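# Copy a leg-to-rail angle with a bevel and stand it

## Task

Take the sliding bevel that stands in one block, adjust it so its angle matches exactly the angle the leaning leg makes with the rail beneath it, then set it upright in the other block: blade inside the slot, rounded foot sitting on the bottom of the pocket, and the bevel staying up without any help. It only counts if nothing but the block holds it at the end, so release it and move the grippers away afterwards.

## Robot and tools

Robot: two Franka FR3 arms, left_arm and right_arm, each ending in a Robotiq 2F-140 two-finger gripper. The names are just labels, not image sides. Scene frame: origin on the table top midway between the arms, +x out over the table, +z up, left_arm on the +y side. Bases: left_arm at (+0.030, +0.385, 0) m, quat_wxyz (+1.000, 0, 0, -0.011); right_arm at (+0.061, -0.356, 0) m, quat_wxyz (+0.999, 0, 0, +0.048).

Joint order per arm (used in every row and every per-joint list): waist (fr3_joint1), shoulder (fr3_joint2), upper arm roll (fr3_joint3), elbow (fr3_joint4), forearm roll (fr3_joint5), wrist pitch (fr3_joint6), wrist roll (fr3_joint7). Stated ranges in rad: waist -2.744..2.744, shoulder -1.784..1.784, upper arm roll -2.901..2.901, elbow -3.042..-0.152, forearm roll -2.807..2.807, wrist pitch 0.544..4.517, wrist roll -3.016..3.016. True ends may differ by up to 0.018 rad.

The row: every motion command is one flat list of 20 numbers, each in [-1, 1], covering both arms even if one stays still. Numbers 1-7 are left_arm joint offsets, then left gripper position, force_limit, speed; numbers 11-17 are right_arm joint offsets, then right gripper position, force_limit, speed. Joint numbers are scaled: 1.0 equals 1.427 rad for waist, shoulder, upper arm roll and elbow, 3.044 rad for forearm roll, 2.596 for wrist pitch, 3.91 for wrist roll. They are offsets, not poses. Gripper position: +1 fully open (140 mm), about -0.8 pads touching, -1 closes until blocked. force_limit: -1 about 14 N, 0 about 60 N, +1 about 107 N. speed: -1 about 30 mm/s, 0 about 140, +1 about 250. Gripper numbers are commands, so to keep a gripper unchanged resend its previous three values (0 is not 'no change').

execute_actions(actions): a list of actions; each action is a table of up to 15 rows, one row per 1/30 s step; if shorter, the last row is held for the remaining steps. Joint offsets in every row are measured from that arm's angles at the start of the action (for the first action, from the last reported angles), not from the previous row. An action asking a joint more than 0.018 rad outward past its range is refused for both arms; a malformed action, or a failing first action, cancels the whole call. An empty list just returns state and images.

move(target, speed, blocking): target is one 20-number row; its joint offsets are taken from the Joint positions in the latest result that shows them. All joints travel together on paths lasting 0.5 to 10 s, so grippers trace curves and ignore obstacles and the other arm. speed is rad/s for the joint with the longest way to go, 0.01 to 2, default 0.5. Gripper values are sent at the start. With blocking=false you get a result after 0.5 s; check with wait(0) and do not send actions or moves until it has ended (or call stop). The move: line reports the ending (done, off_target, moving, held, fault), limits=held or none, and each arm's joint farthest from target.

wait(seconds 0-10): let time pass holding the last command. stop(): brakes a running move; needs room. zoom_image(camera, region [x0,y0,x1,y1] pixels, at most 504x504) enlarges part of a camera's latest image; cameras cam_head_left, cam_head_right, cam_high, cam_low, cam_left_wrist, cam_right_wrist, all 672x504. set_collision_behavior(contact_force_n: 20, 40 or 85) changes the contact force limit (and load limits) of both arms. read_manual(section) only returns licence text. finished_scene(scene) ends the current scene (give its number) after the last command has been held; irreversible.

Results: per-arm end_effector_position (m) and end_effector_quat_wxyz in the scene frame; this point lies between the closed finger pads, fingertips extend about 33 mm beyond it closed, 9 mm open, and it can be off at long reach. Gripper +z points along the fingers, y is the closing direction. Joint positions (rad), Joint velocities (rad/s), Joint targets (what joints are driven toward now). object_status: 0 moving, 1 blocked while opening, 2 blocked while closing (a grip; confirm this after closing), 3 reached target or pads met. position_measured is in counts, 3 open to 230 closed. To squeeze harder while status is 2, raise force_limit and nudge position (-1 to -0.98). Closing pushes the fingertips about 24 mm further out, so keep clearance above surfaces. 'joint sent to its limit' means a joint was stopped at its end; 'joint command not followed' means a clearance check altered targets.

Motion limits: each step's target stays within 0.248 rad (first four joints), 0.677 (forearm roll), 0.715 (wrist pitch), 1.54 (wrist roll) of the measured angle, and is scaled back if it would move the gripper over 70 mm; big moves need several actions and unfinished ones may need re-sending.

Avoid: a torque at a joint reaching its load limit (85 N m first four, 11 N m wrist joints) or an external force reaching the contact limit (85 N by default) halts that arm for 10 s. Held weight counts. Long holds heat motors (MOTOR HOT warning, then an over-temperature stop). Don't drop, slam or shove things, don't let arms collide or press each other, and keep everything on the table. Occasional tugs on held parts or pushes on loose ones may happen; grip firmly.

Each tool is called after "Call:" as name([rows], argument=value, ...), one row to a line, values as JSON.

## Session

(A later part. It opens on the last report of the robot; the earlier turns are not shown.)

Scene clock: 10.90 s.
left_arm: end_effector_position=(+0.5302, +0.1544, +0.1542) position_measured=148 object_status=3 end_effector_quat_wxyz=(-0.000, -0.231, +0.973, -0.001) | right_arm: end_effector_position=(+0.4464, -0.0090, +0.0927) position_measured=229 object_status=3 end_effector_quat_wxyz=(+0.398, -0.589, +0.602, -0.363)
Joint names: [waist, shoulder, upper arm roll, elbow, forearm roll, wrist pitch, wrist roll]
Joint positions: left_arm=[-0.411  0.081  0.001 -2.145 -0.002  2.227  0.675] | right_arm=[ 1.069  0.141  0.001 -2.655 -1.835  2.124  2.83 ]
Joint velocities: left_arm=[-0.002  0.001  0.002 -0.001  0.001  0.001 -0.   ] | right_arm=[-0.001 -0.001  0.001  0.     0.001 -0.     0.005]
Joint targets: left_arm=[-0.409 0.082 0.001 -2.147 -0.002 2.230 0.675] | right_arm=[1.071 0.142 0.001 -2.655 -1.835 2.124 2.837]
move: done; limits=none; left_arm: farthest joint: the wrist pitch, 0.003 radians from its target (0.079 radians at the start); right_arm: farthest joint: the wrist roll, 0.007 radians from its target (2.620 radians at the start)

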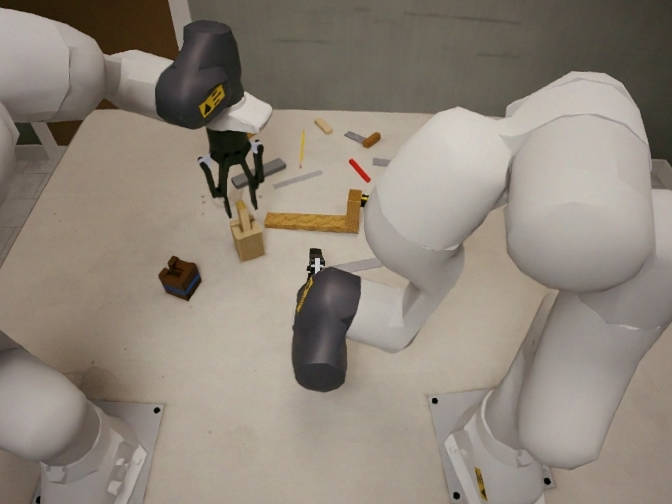

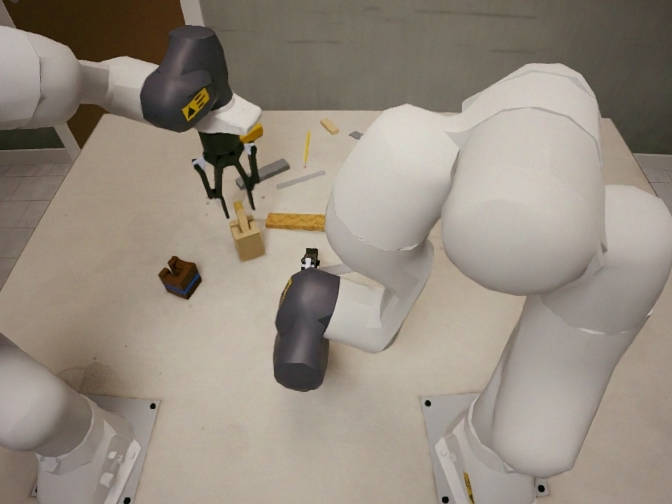

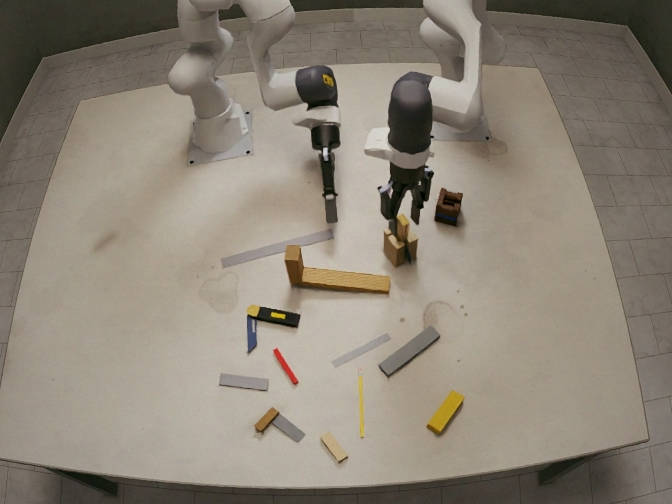

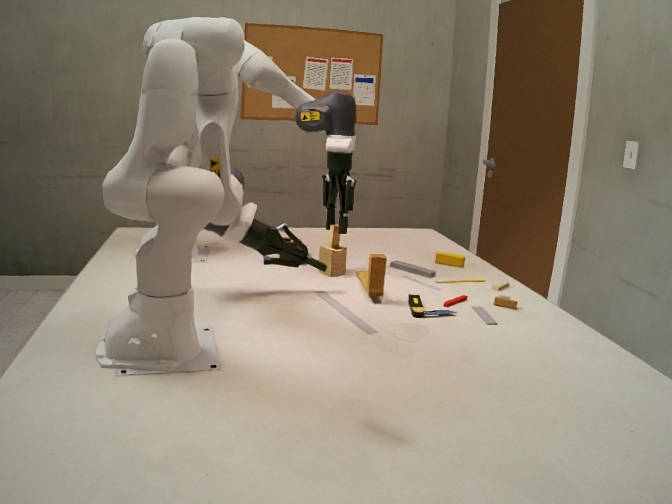

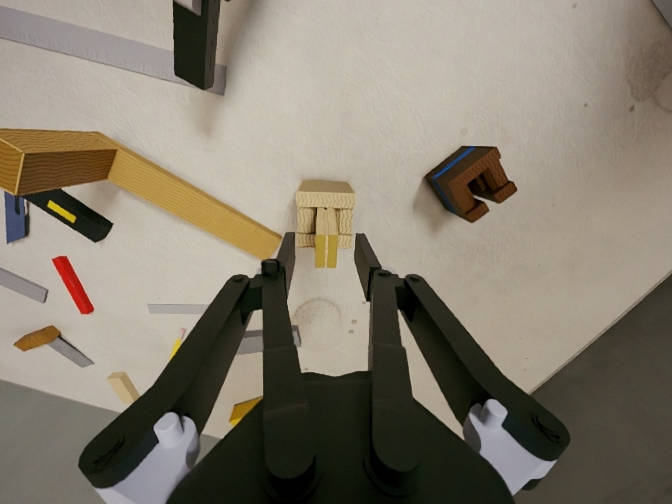

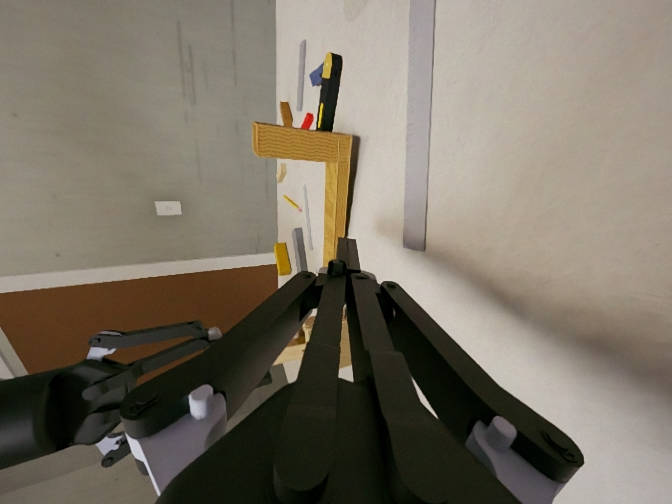

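Call:
execute_actions([
  [[0.002,0.006,0,-0.001,0,0.004,0,-0.15,0.3,0,0,0,0,0,0,0,0,-0.8,0,0],[0.002,0.006,0,-0.001,0,0.004,0,-0.15,0.3,0,0,0,0,0,0,0,0,-0.8,0,0],[0.0042,0.012,0,-0.0024,0,0.008,0,-0.15,0.3,0,0,0,0,0,0,0,0,-0.8,0,0]],
  [[0,0,0,0,0,0,0,-1,0.3,-0.6,0,0,0,0,0,0,0,-0.8,0,0]],
  [[0,0,0,0,0,0,0,-1,0.3,-0.6,0,0,0,0,0,0,0,-0.8,0,0]],
])

Call:
move(target=[0,-0.0345,0,0.0325,0,-0.037,0,-1,0.3,-0.6,0,0,0,0,0,0,0,-0.8,0,0], speed=0.15)

Call:
move(target=[0,-0.0445,0,0.087,0,-0.0725,0,-1,0.3,-0.6,0,0,0,0,0,0,0,-0.8,0,0], speed=0.3)

Call:
zoom_image(camera="cam_low", region=[290,160,400,290])

Scene clock: 13.10 s.
left_arm: end_effector_position=(+0.5322, +0.1560, +0.1457) position_measured=207 object_status=2 end_effector_quat_wxyz=(-0.001, -0.233, +0.973, -0.001) | right_arm: end_effector_position=(+0.4464, -0.0090, +0.0927) position_measured=229 object_status=3 end_effector_quat_wxyz=(+0.398, -0.589, +0.603, -0.363)
Joint names: [waist, shoulder, upper arm roll, elbow, forearm roll, wrist pitch, wrist roll]
Joint positions: left_arm=[-0.407  0.097  0.001 -2.148 -0.002  2.244  0.675] | right_arm=[ 1.069  0.141  0.001 -2.655 -1.835  2.124  2.831]
Joint velocities: left_arm=[-0.    -0.     0.001  0.001  0.002  0.     0.   ] | right_arm=[-0.     0.     0.     0.001  0.    -0.    -0.001]
Joint targets: left_arm=[-0.407 0.097 0.001 -2.148 -0.002 2.244 0.675] | right_arm=[1.069 0.141 0.001 -2.655 -1.835 2.124 2.831]

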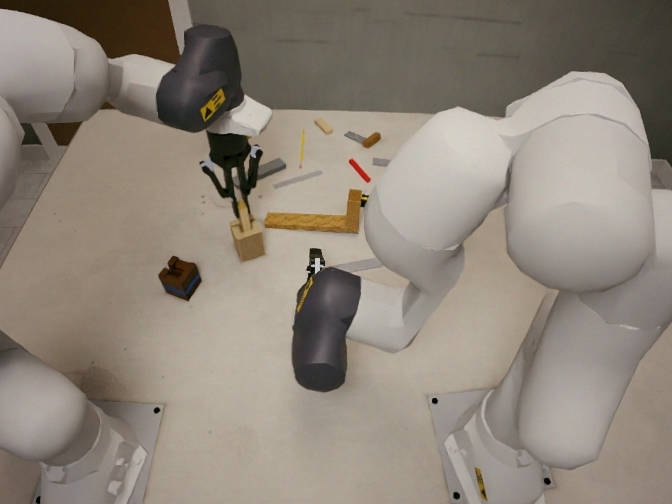

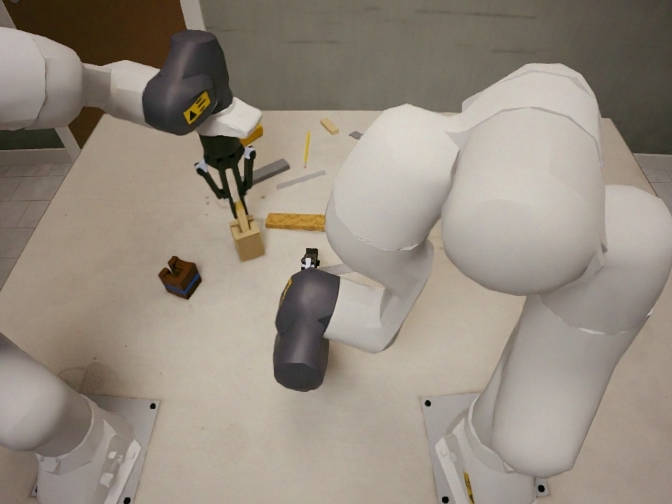

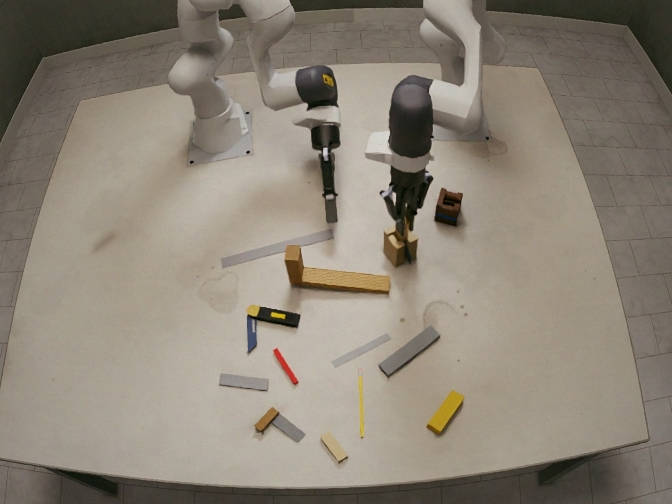

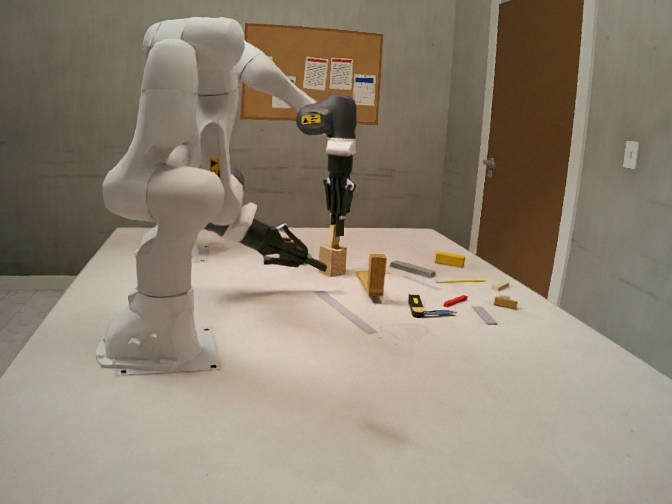

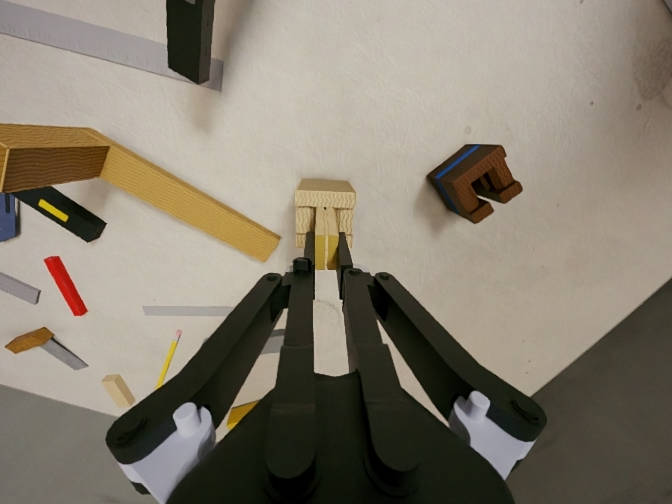

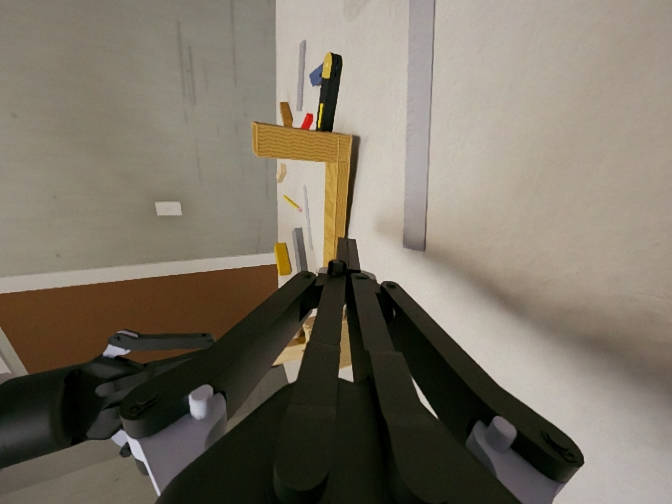

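Scene clock: 14.37 s.
left_arm: end_effector_position=(+0.5319, +0.1562, +0.1840) position_measured=207 object_status=2 end_effector_quat_wxyz=(-0.001, -0.233, +0.973, -0.000) | right_arm: end_effector_position=(+0.4464, -0.0090, +0.0927) position_measured=229 object_status=3 end_effector_quat_wxyz=(+0.398, -0.589, +0.603, -0.363)
Joint names: [waist, shoulder, upper arm roll, elbow, forearm roll, wrist pitch, wrist roll]
Joint positions: left_arm=[-0.407  0.049  0.001 -2.103 -0.002  2.151  0.675] | right_arm=[ 1.069  0.141  0.001 -2.655 -1.835  2.124  2.831]
Joint velocities: left_arm=[-0.001  0.001  0.001  0.    -0.    -0.004 -0.   ] | right_arm=[-0.    -0.002  0.     0.    -0.001 -0.     0.001]
Joint targets: left_arm=[-0.407 0.048 0.001 -2.102 -0.002 2.148 0.675] | right_arm=[1.069 0.141 0.001 -2.655 -1.835 2.124 2.831]
move: done; limits=none; left_arm: farthest joint: the wrist pitch, 0.003 radians from its target (0.096 radians at the start); right_arm: farthest joint: the waist, 0.000 radians from its target (0.000 radians at the start)

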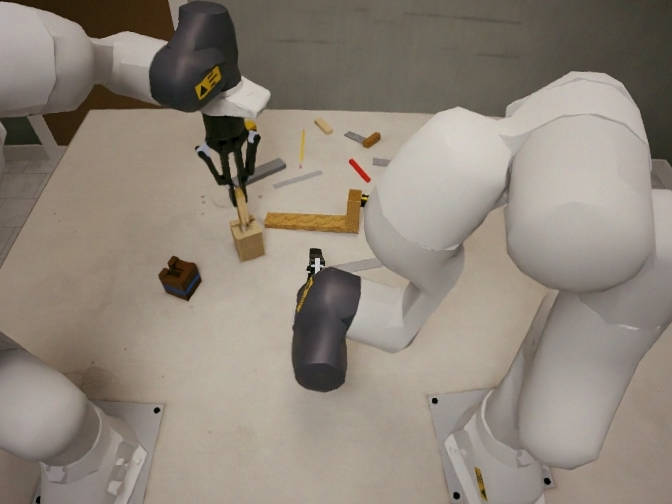

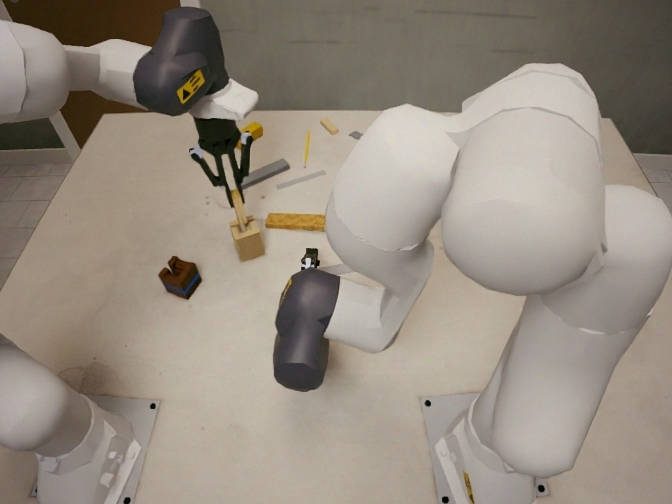

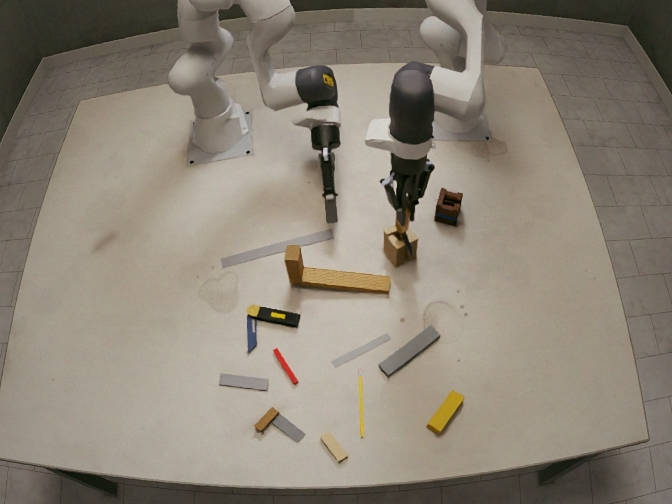

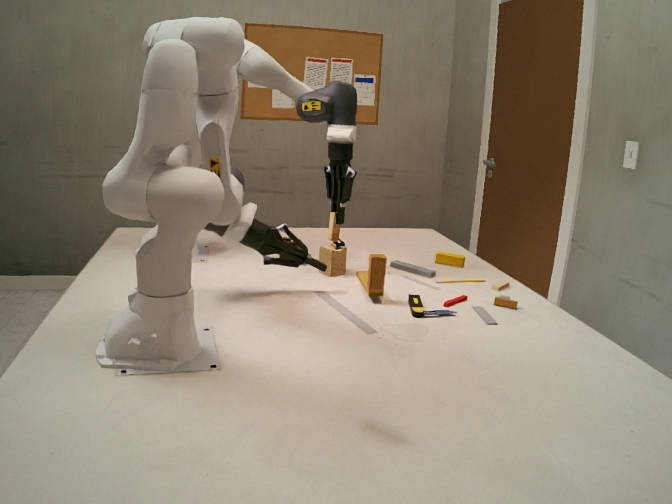

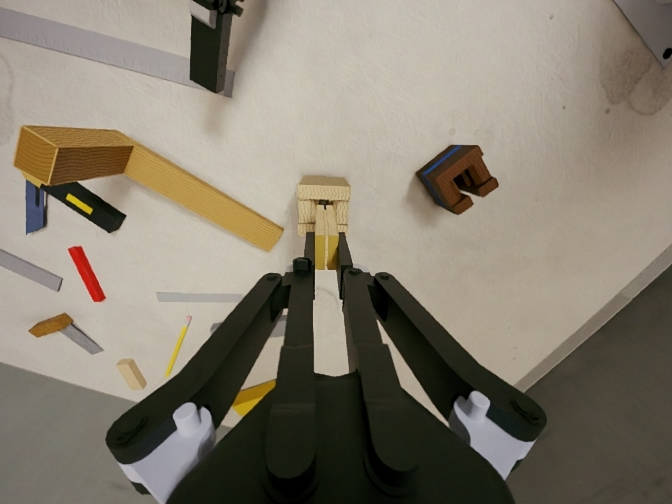

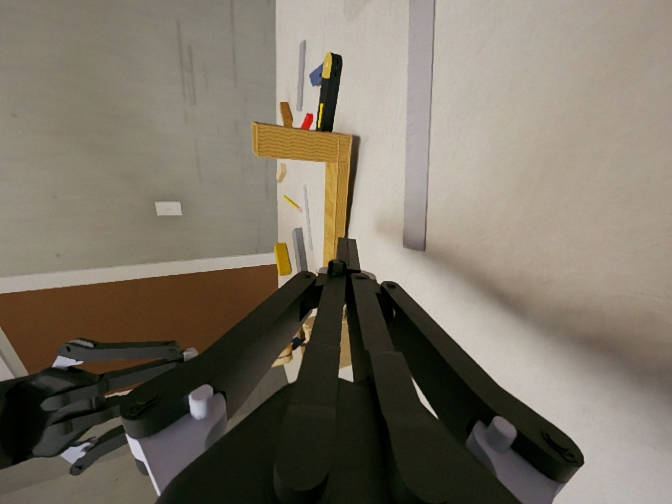

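Scene clock: 15.73 s.
left_arm: end_effector_position=(+0.5319, +0.1561, +0.2599) position_measured=207 object_status=2 end_effector_quat_wxyz=(-0.001, -0.232, +0.973, -0.001) | right_arm: end_effector_position=(+0.4464, -0.0090, +0.0927) position_measured=229 object_status=3 end_effector_quat_wxyz=(+0.398, -0.589, +0.603, -0.363)
Joint names: [waist, shoulder, upper arm roll, elbow, forearm roll, wrist pitch, wrist roll]
Joint positions: left_arm=[-0.407 -0.015  0.001 -1.981 -0.002  1.965  0.675] | right_arm=[ 1.069  0.141  0.001 -2.655 -1.835  2.124  2.831]
Joint velocities: left_arm=[ 0.001 -0.001 -0.001 -0.    -0.001 -0.004  0.   ] | right_arm=[-0.001  0.001 -0.     0.     0.     0.     0.   ]
Joint targets: left_arm=[-0.407 -0.015 0.001 -1.979 -0.002 1.963 0.675] | right_arm=[1.069 0.141 0.001 -2.655 -1.835 2.124 2.831]
move: done; limits=none; left_arm: farthest joint: the wrist pitch, 0.003 radians from its target (0.188 radians at the start); right_arm: farthest joint: the waist, 0.000 radians from its target (0.000 radians at the start)

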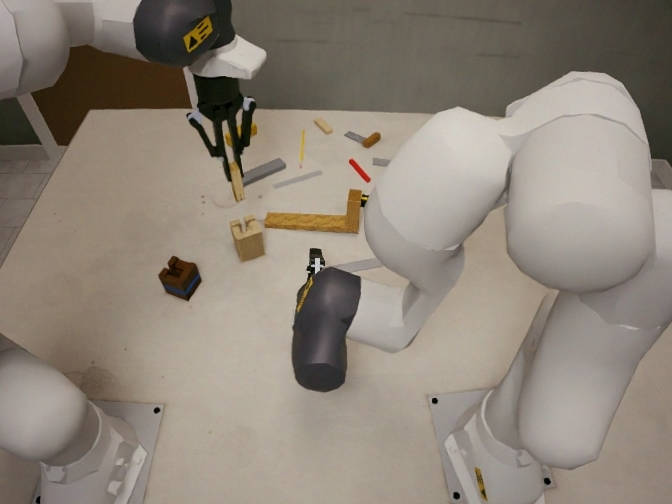

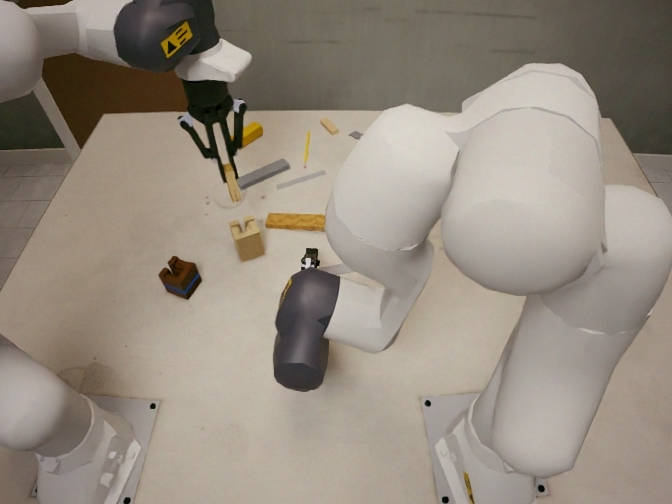

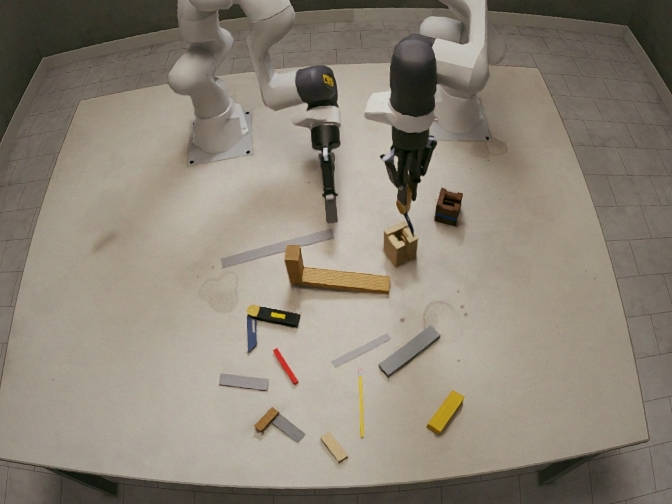

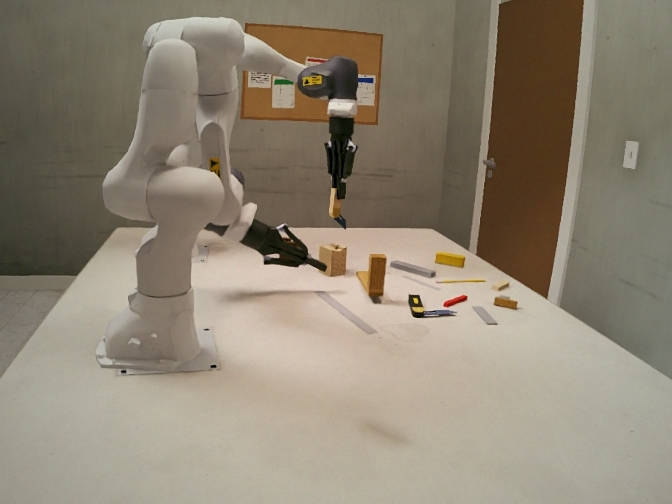

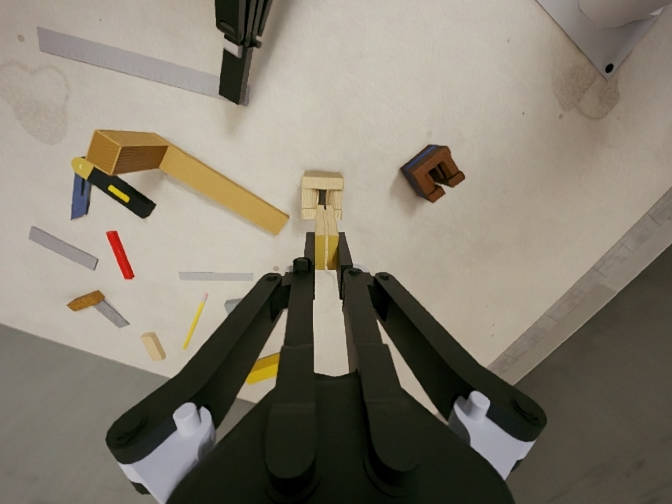

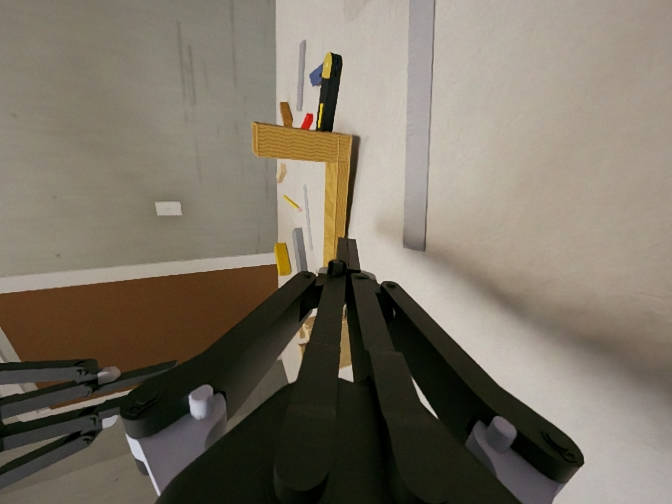

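Region (290, 160, 400, 290) of cam_low's 672x504 image, scaled by 3.877, with more detail than that image has; it fills the left 426 columns of this view, and the rest is white.

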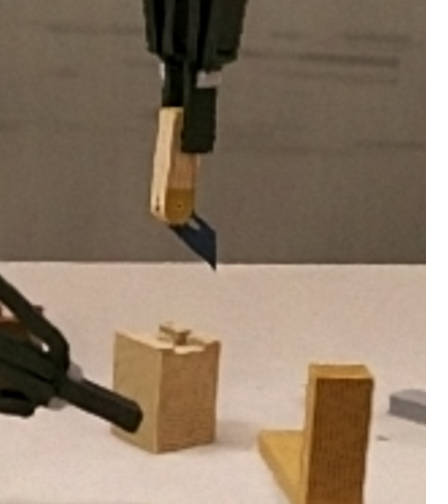

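Call:
move(target=[-0.150,0.3515,0,0.3365,0,0.010,-0.3075,-1,0.3,-0.6,0,0,0,0,0,0,0,-0.8,0,0], speed=0.8)

Call:
zoom_image(camera="cam_right_wrist", region=[190,110,370,270])

Call:
zoom_image(camera="cam_left_wrist", region=[240,100,410,270])

Scene clock: 19.83 s.
left_arm: end_effector_position=(+0.5845, -0.0317, +0.1744) position_measured=208 object_status=2 end_effector_quat_wxyz=(-0.002, -0.664, +0.748, -0.001) | right_arm: end_effector_position=(+0.4464, -0.0090, +0.0927) position_measured=229 object_status=3 end_effector_quat_wxyz=(+0.398, -0.589, +0.603, -0.363)
Joint names: [waist, shoulder, upper arm roll, elbow, forearm roll, wrist pitch, wrist roll]
Joint positions: left_arm=[-0.621  0.487  0.001 -1.502 -0.006  1.991 -0.521] | right_arm=[ 1.069  0.141  0.001 -2.655 -1.835  2.124  2.831]
Joint velocities: left_arm=[ 0.     0.    -0.001 -0.    -0.001 -0.    -0.001] | right_arm=[-0.001 -0.001 -0.001  0.001  0.003 -0.001 -0.001]
Joint targets: left_arm=[-0.621 0.486 0.001 -1.501 -0.002 1.991 -0.527] | right_arm=[1.069 0.141 0.001 -2.655 -1.835 2.124 2.831]
move: done; limits=none; left_arm: farthest joint: the wrist roll, 0.006 radians from its target (1.202 radians at the start); right_arm: farthest joint: the waist, 0.000 radians from its target (0.000 radians at the start)

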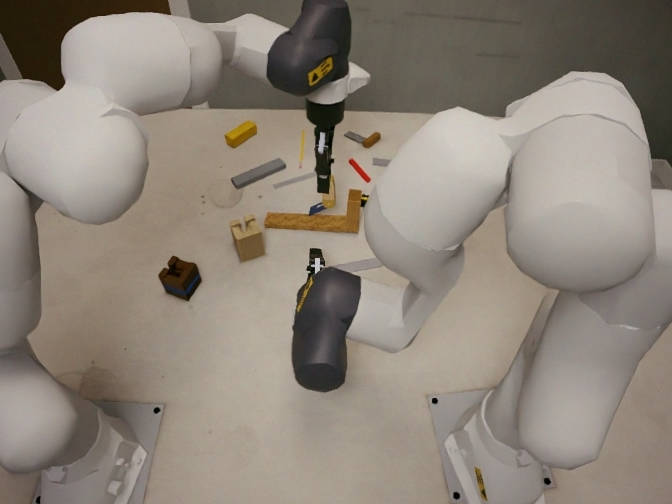

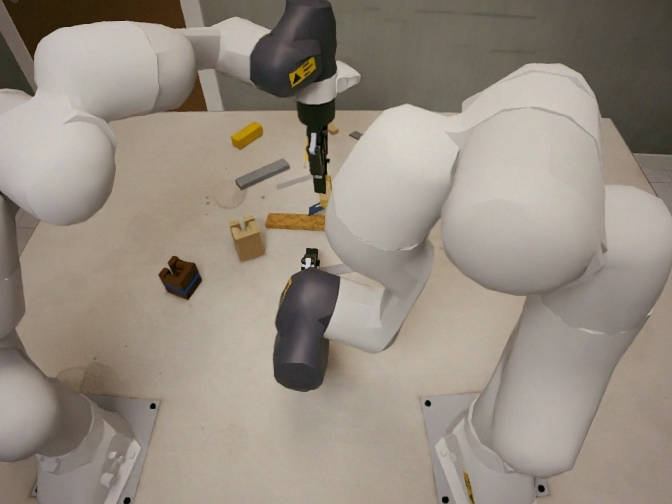

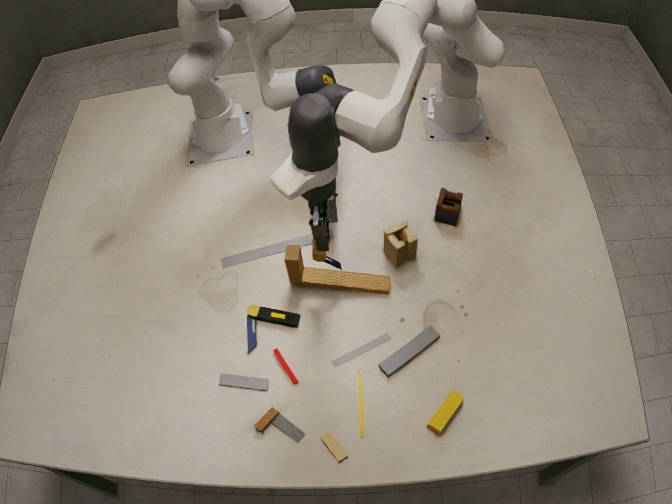

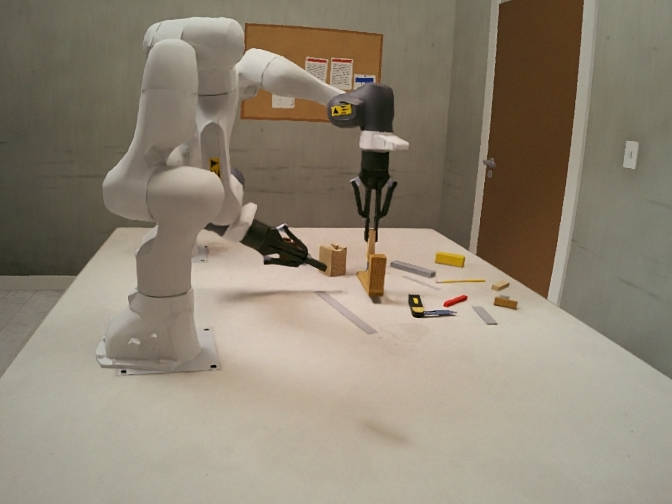

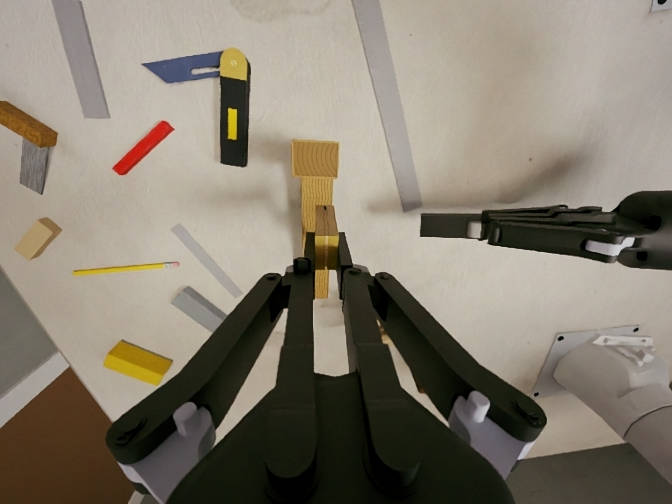

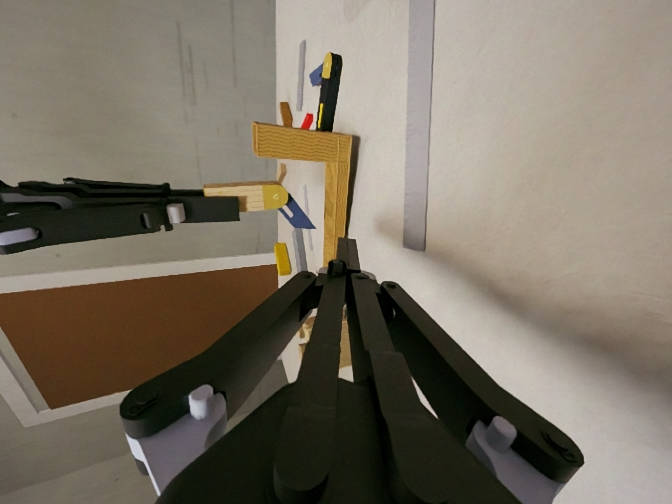

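Region (190, 110, 370, 270) of cam_right_wrist's 672x504 image, scaled by 2.800, with more detail than that image has.

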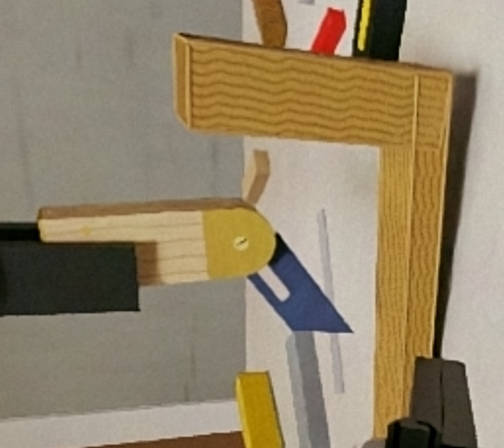

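Region (240, 100, 410, 270) of cam_left_wrist's 672x504 image, scaled by 2.965, with more detail than that image has.

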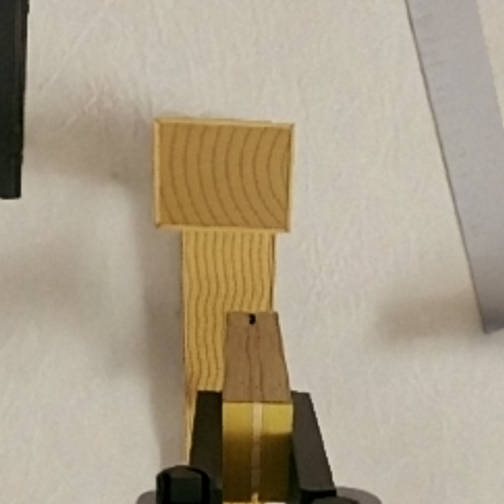

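Call:
move(target=[-0.028,0.0825,0,0.0945,0.0315,-0.0275,-0.0145,-1,0.3,-0.6,0,0,0,0,0,0,0,-0.8,0,0], speed=0.2)

Call:
zoom_image(camera="cam_right_wrist", region=[190,110,370,270])

Scene clock: 22.07 s.
left_arm: end_effector_position=(+0.5918, -0.0406, +0.1490) position_measured=208 object_status=2 end_effector_quat_wxyz=(+0.035, -0.654, +0.755, +0.032) | right_arm: end_effector_position=(+0.4464, -0.0090, +0.0927) position_measured=229 object_status=3 end_effector_quat_wxyz=(+0.398, -0.589, +0.603, -0.363)
Joint names: [waist, shoulder, upper arm roll, elbow, forearm roll, wrist pitch, wrist roll]
Joint positions: left_arm=[-0.66   0.605  0.001 -1.37   0.086  1.922 -0.57 ] | right_arm=[ 1.069  0.141  0.001 -2.655 -1.835  2.124  2.831]
Joint velocities: left_arm=[ 0.     0.     0.002  0.001  0.    -0.001 -0.006] | right_arm=[-0.     0.    -0.    -0.    -0.001  0.     0.002]
Joint targets: left_arm=[-0.661 0.605 0.001 -1.368 0.090 1.920 -0.578] | right_arm=[1.069 0.141 0.001 -2.655 -1.835 2.124 2.831]
move: done; limits=none; left_arm: farthest joint: the wrist roll, 0.008 radians from its target (0.056 radians at the start); right_arm: farthest joint: the waist, 0.000 radians from its target (0.000 radians at the start)

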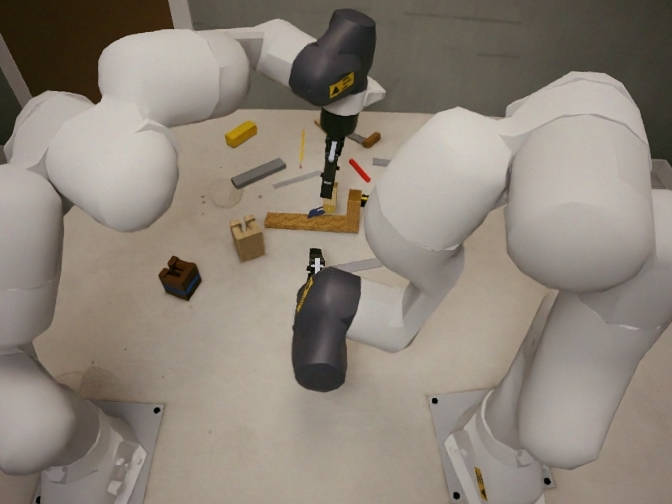

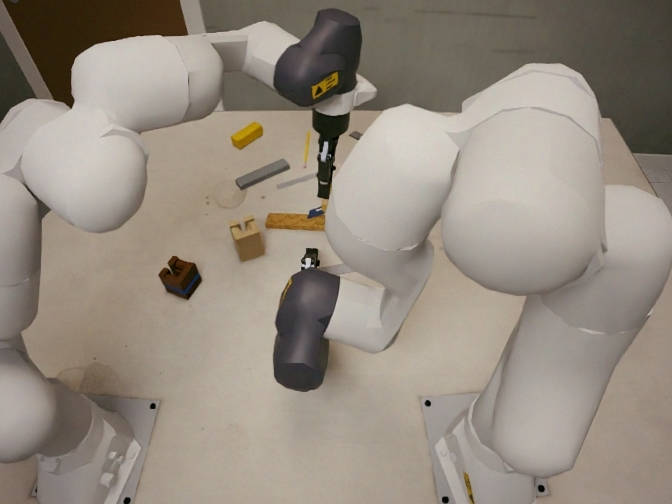

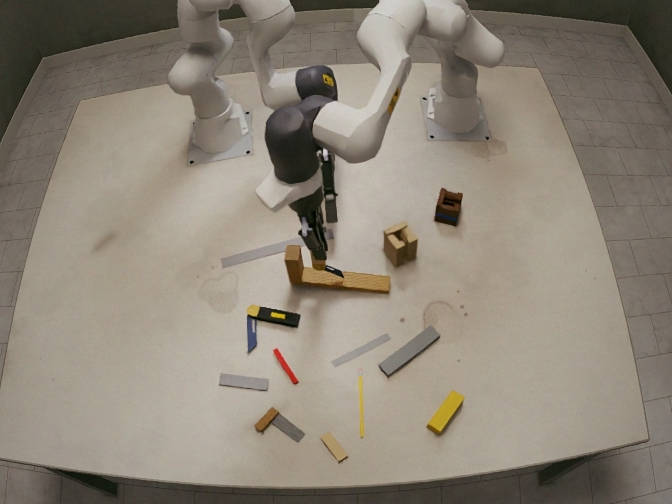

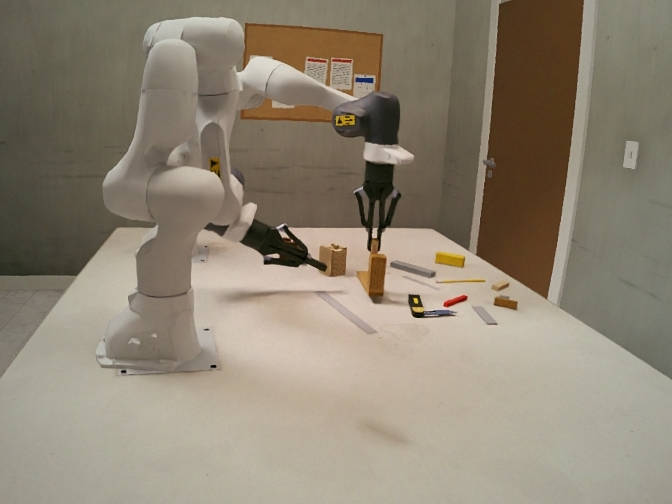

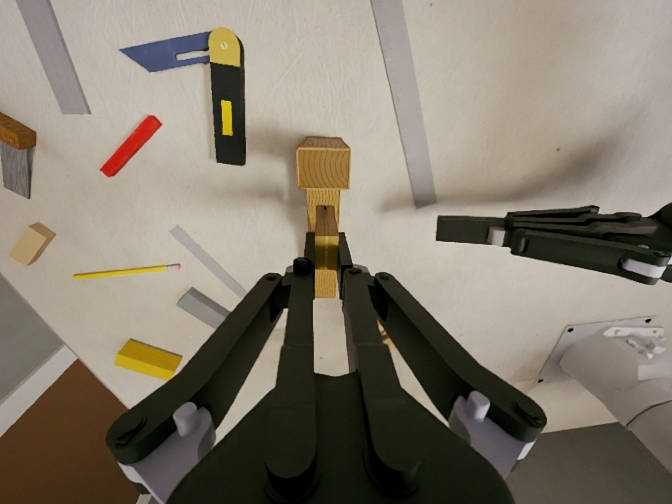

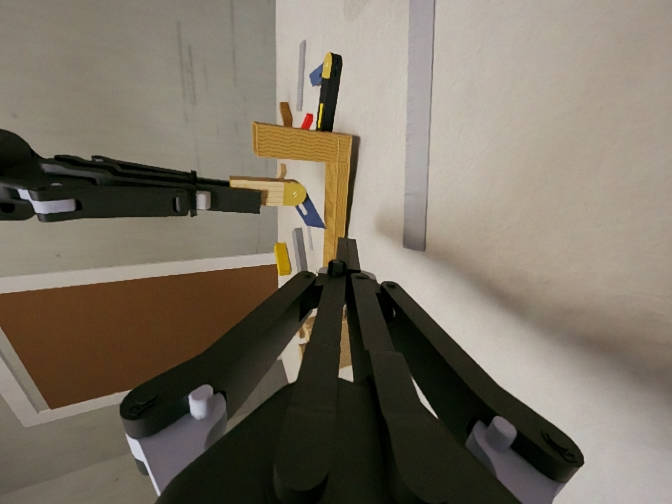

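Region (190, 110, 370, 270) of cam_right_wrist's 672x504 image, scaled by 2.800, with more detail than that image has.

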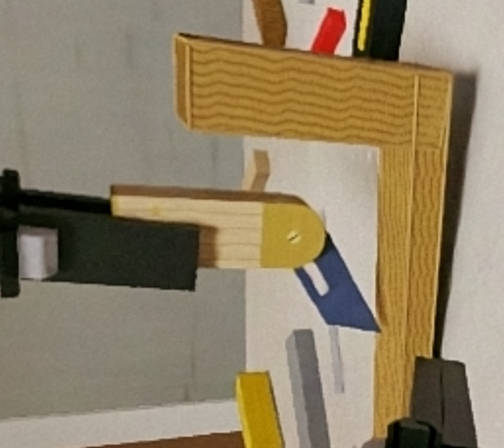

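Call:
move(target=[-0.0178,0.045,0,0.0217,0.002,0.0153,-0.009,-1,0.3,-0.6,0.07,0,0,0,0,0,0,-0.8,0,0], speed=0.06)

Call:
zoom_image(camera="cam_right_wrist", region=[220,70,370,220])

Scene clock: 24.57 s.
left_arm: end_effector_position=(+0.5905, -0.0606, +0.1210) position_measured=208 object_status=2 end_effector_quat_wxyz=(+0.038, -0.654, +0.755, +0.030) | right_arm: end_effector_position=(+0.4105, +0.0271, +0.0927) position_measured=229 object_status=3 end_effector_quat_wxyz=(-0.416, +0.618, -0.573, +0.343)
Joint names: [waist, shoulder, upper arm roll, elbow, forearm roll, wrist pitch, wrist roll]
Joint positions: left_arm=[-0.683  0.667  0.001 -1.34   0.089  1.958 -0.598] | right_arm=[ 1.168  0.141  0.001 -2.655 -1.835  2.124  2.831]
Joint velocities: left_arm=[ 0.001 -0.001 -0.001 -0.001  0.     0.002 -0.006] | right_arm=[-0.    -0.001  0.    -0.     0.    -0.001 -0.   ]
Joint targets: left_arm=[-0.686 0.669 0.001 -1.339 0.092 1.962 -0.605] | right_arm=[1.169 0.141 0.001 -2.655 -1.835 2.124 2.831]
move: done; limits=none; left_arm: farthest joint: the wrist roll, 0.007 radians from its target (0.034 radians at the start); right_arm: farthest joint: the waist, 0.001 radians from its target (0.099 radians at the start)

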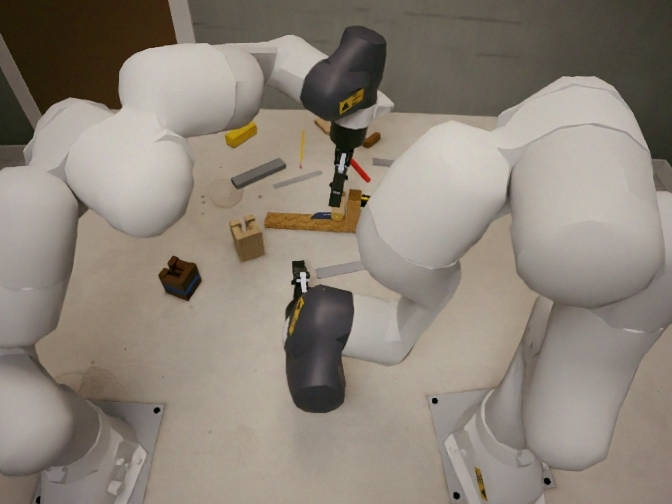

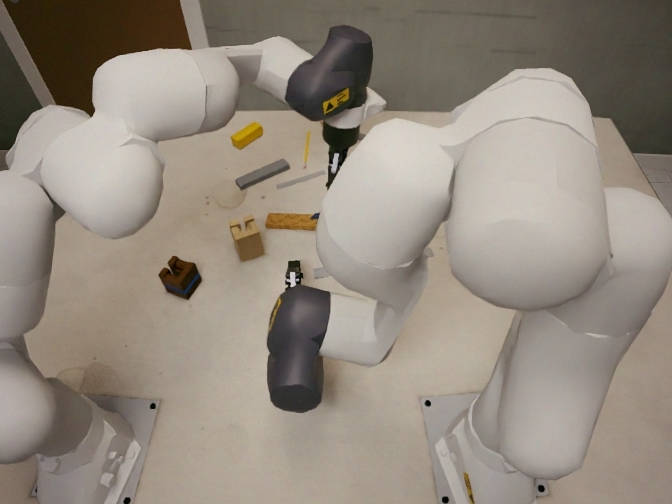

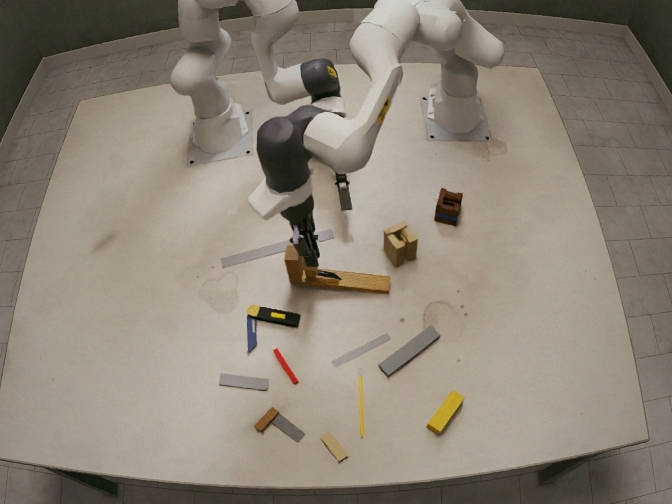

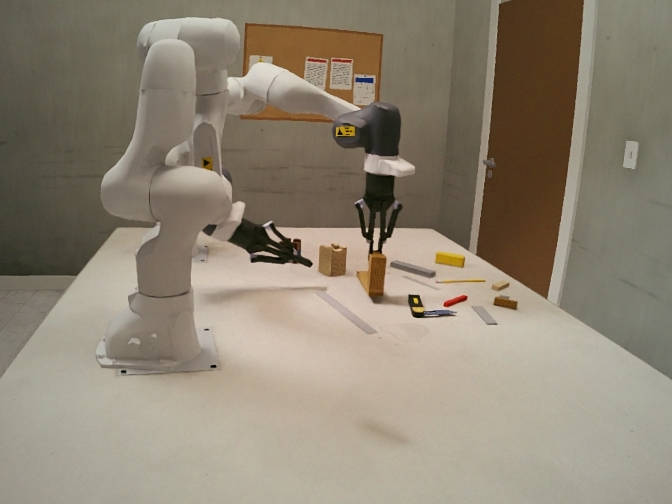

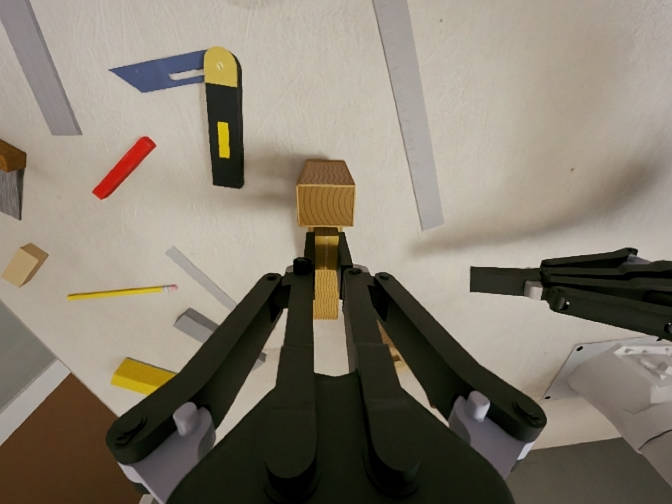

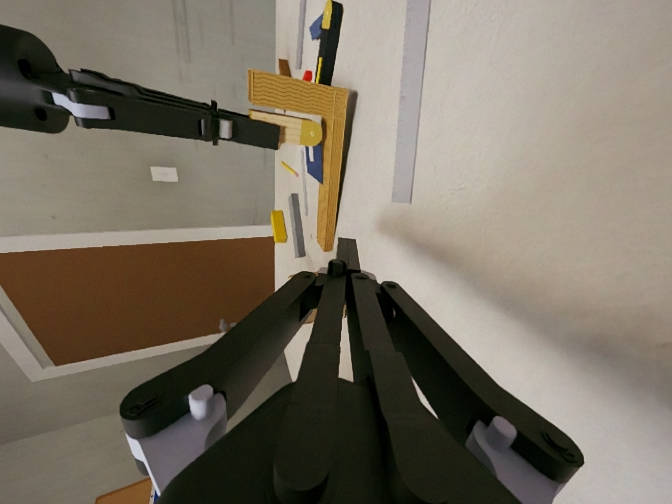

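Region (220, 70, 370, 220) of cam_right_wrist's 672x504 image, scaled by 3.360, with more detail than that image has.

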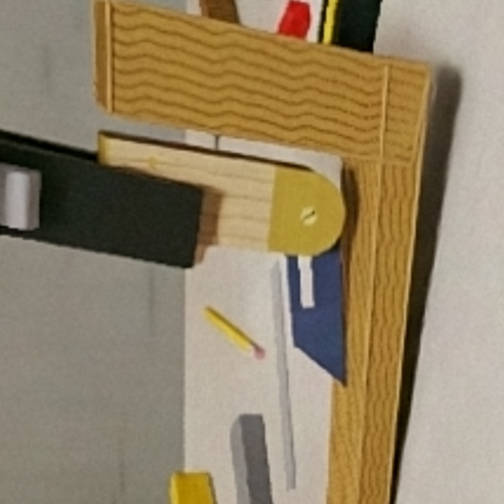

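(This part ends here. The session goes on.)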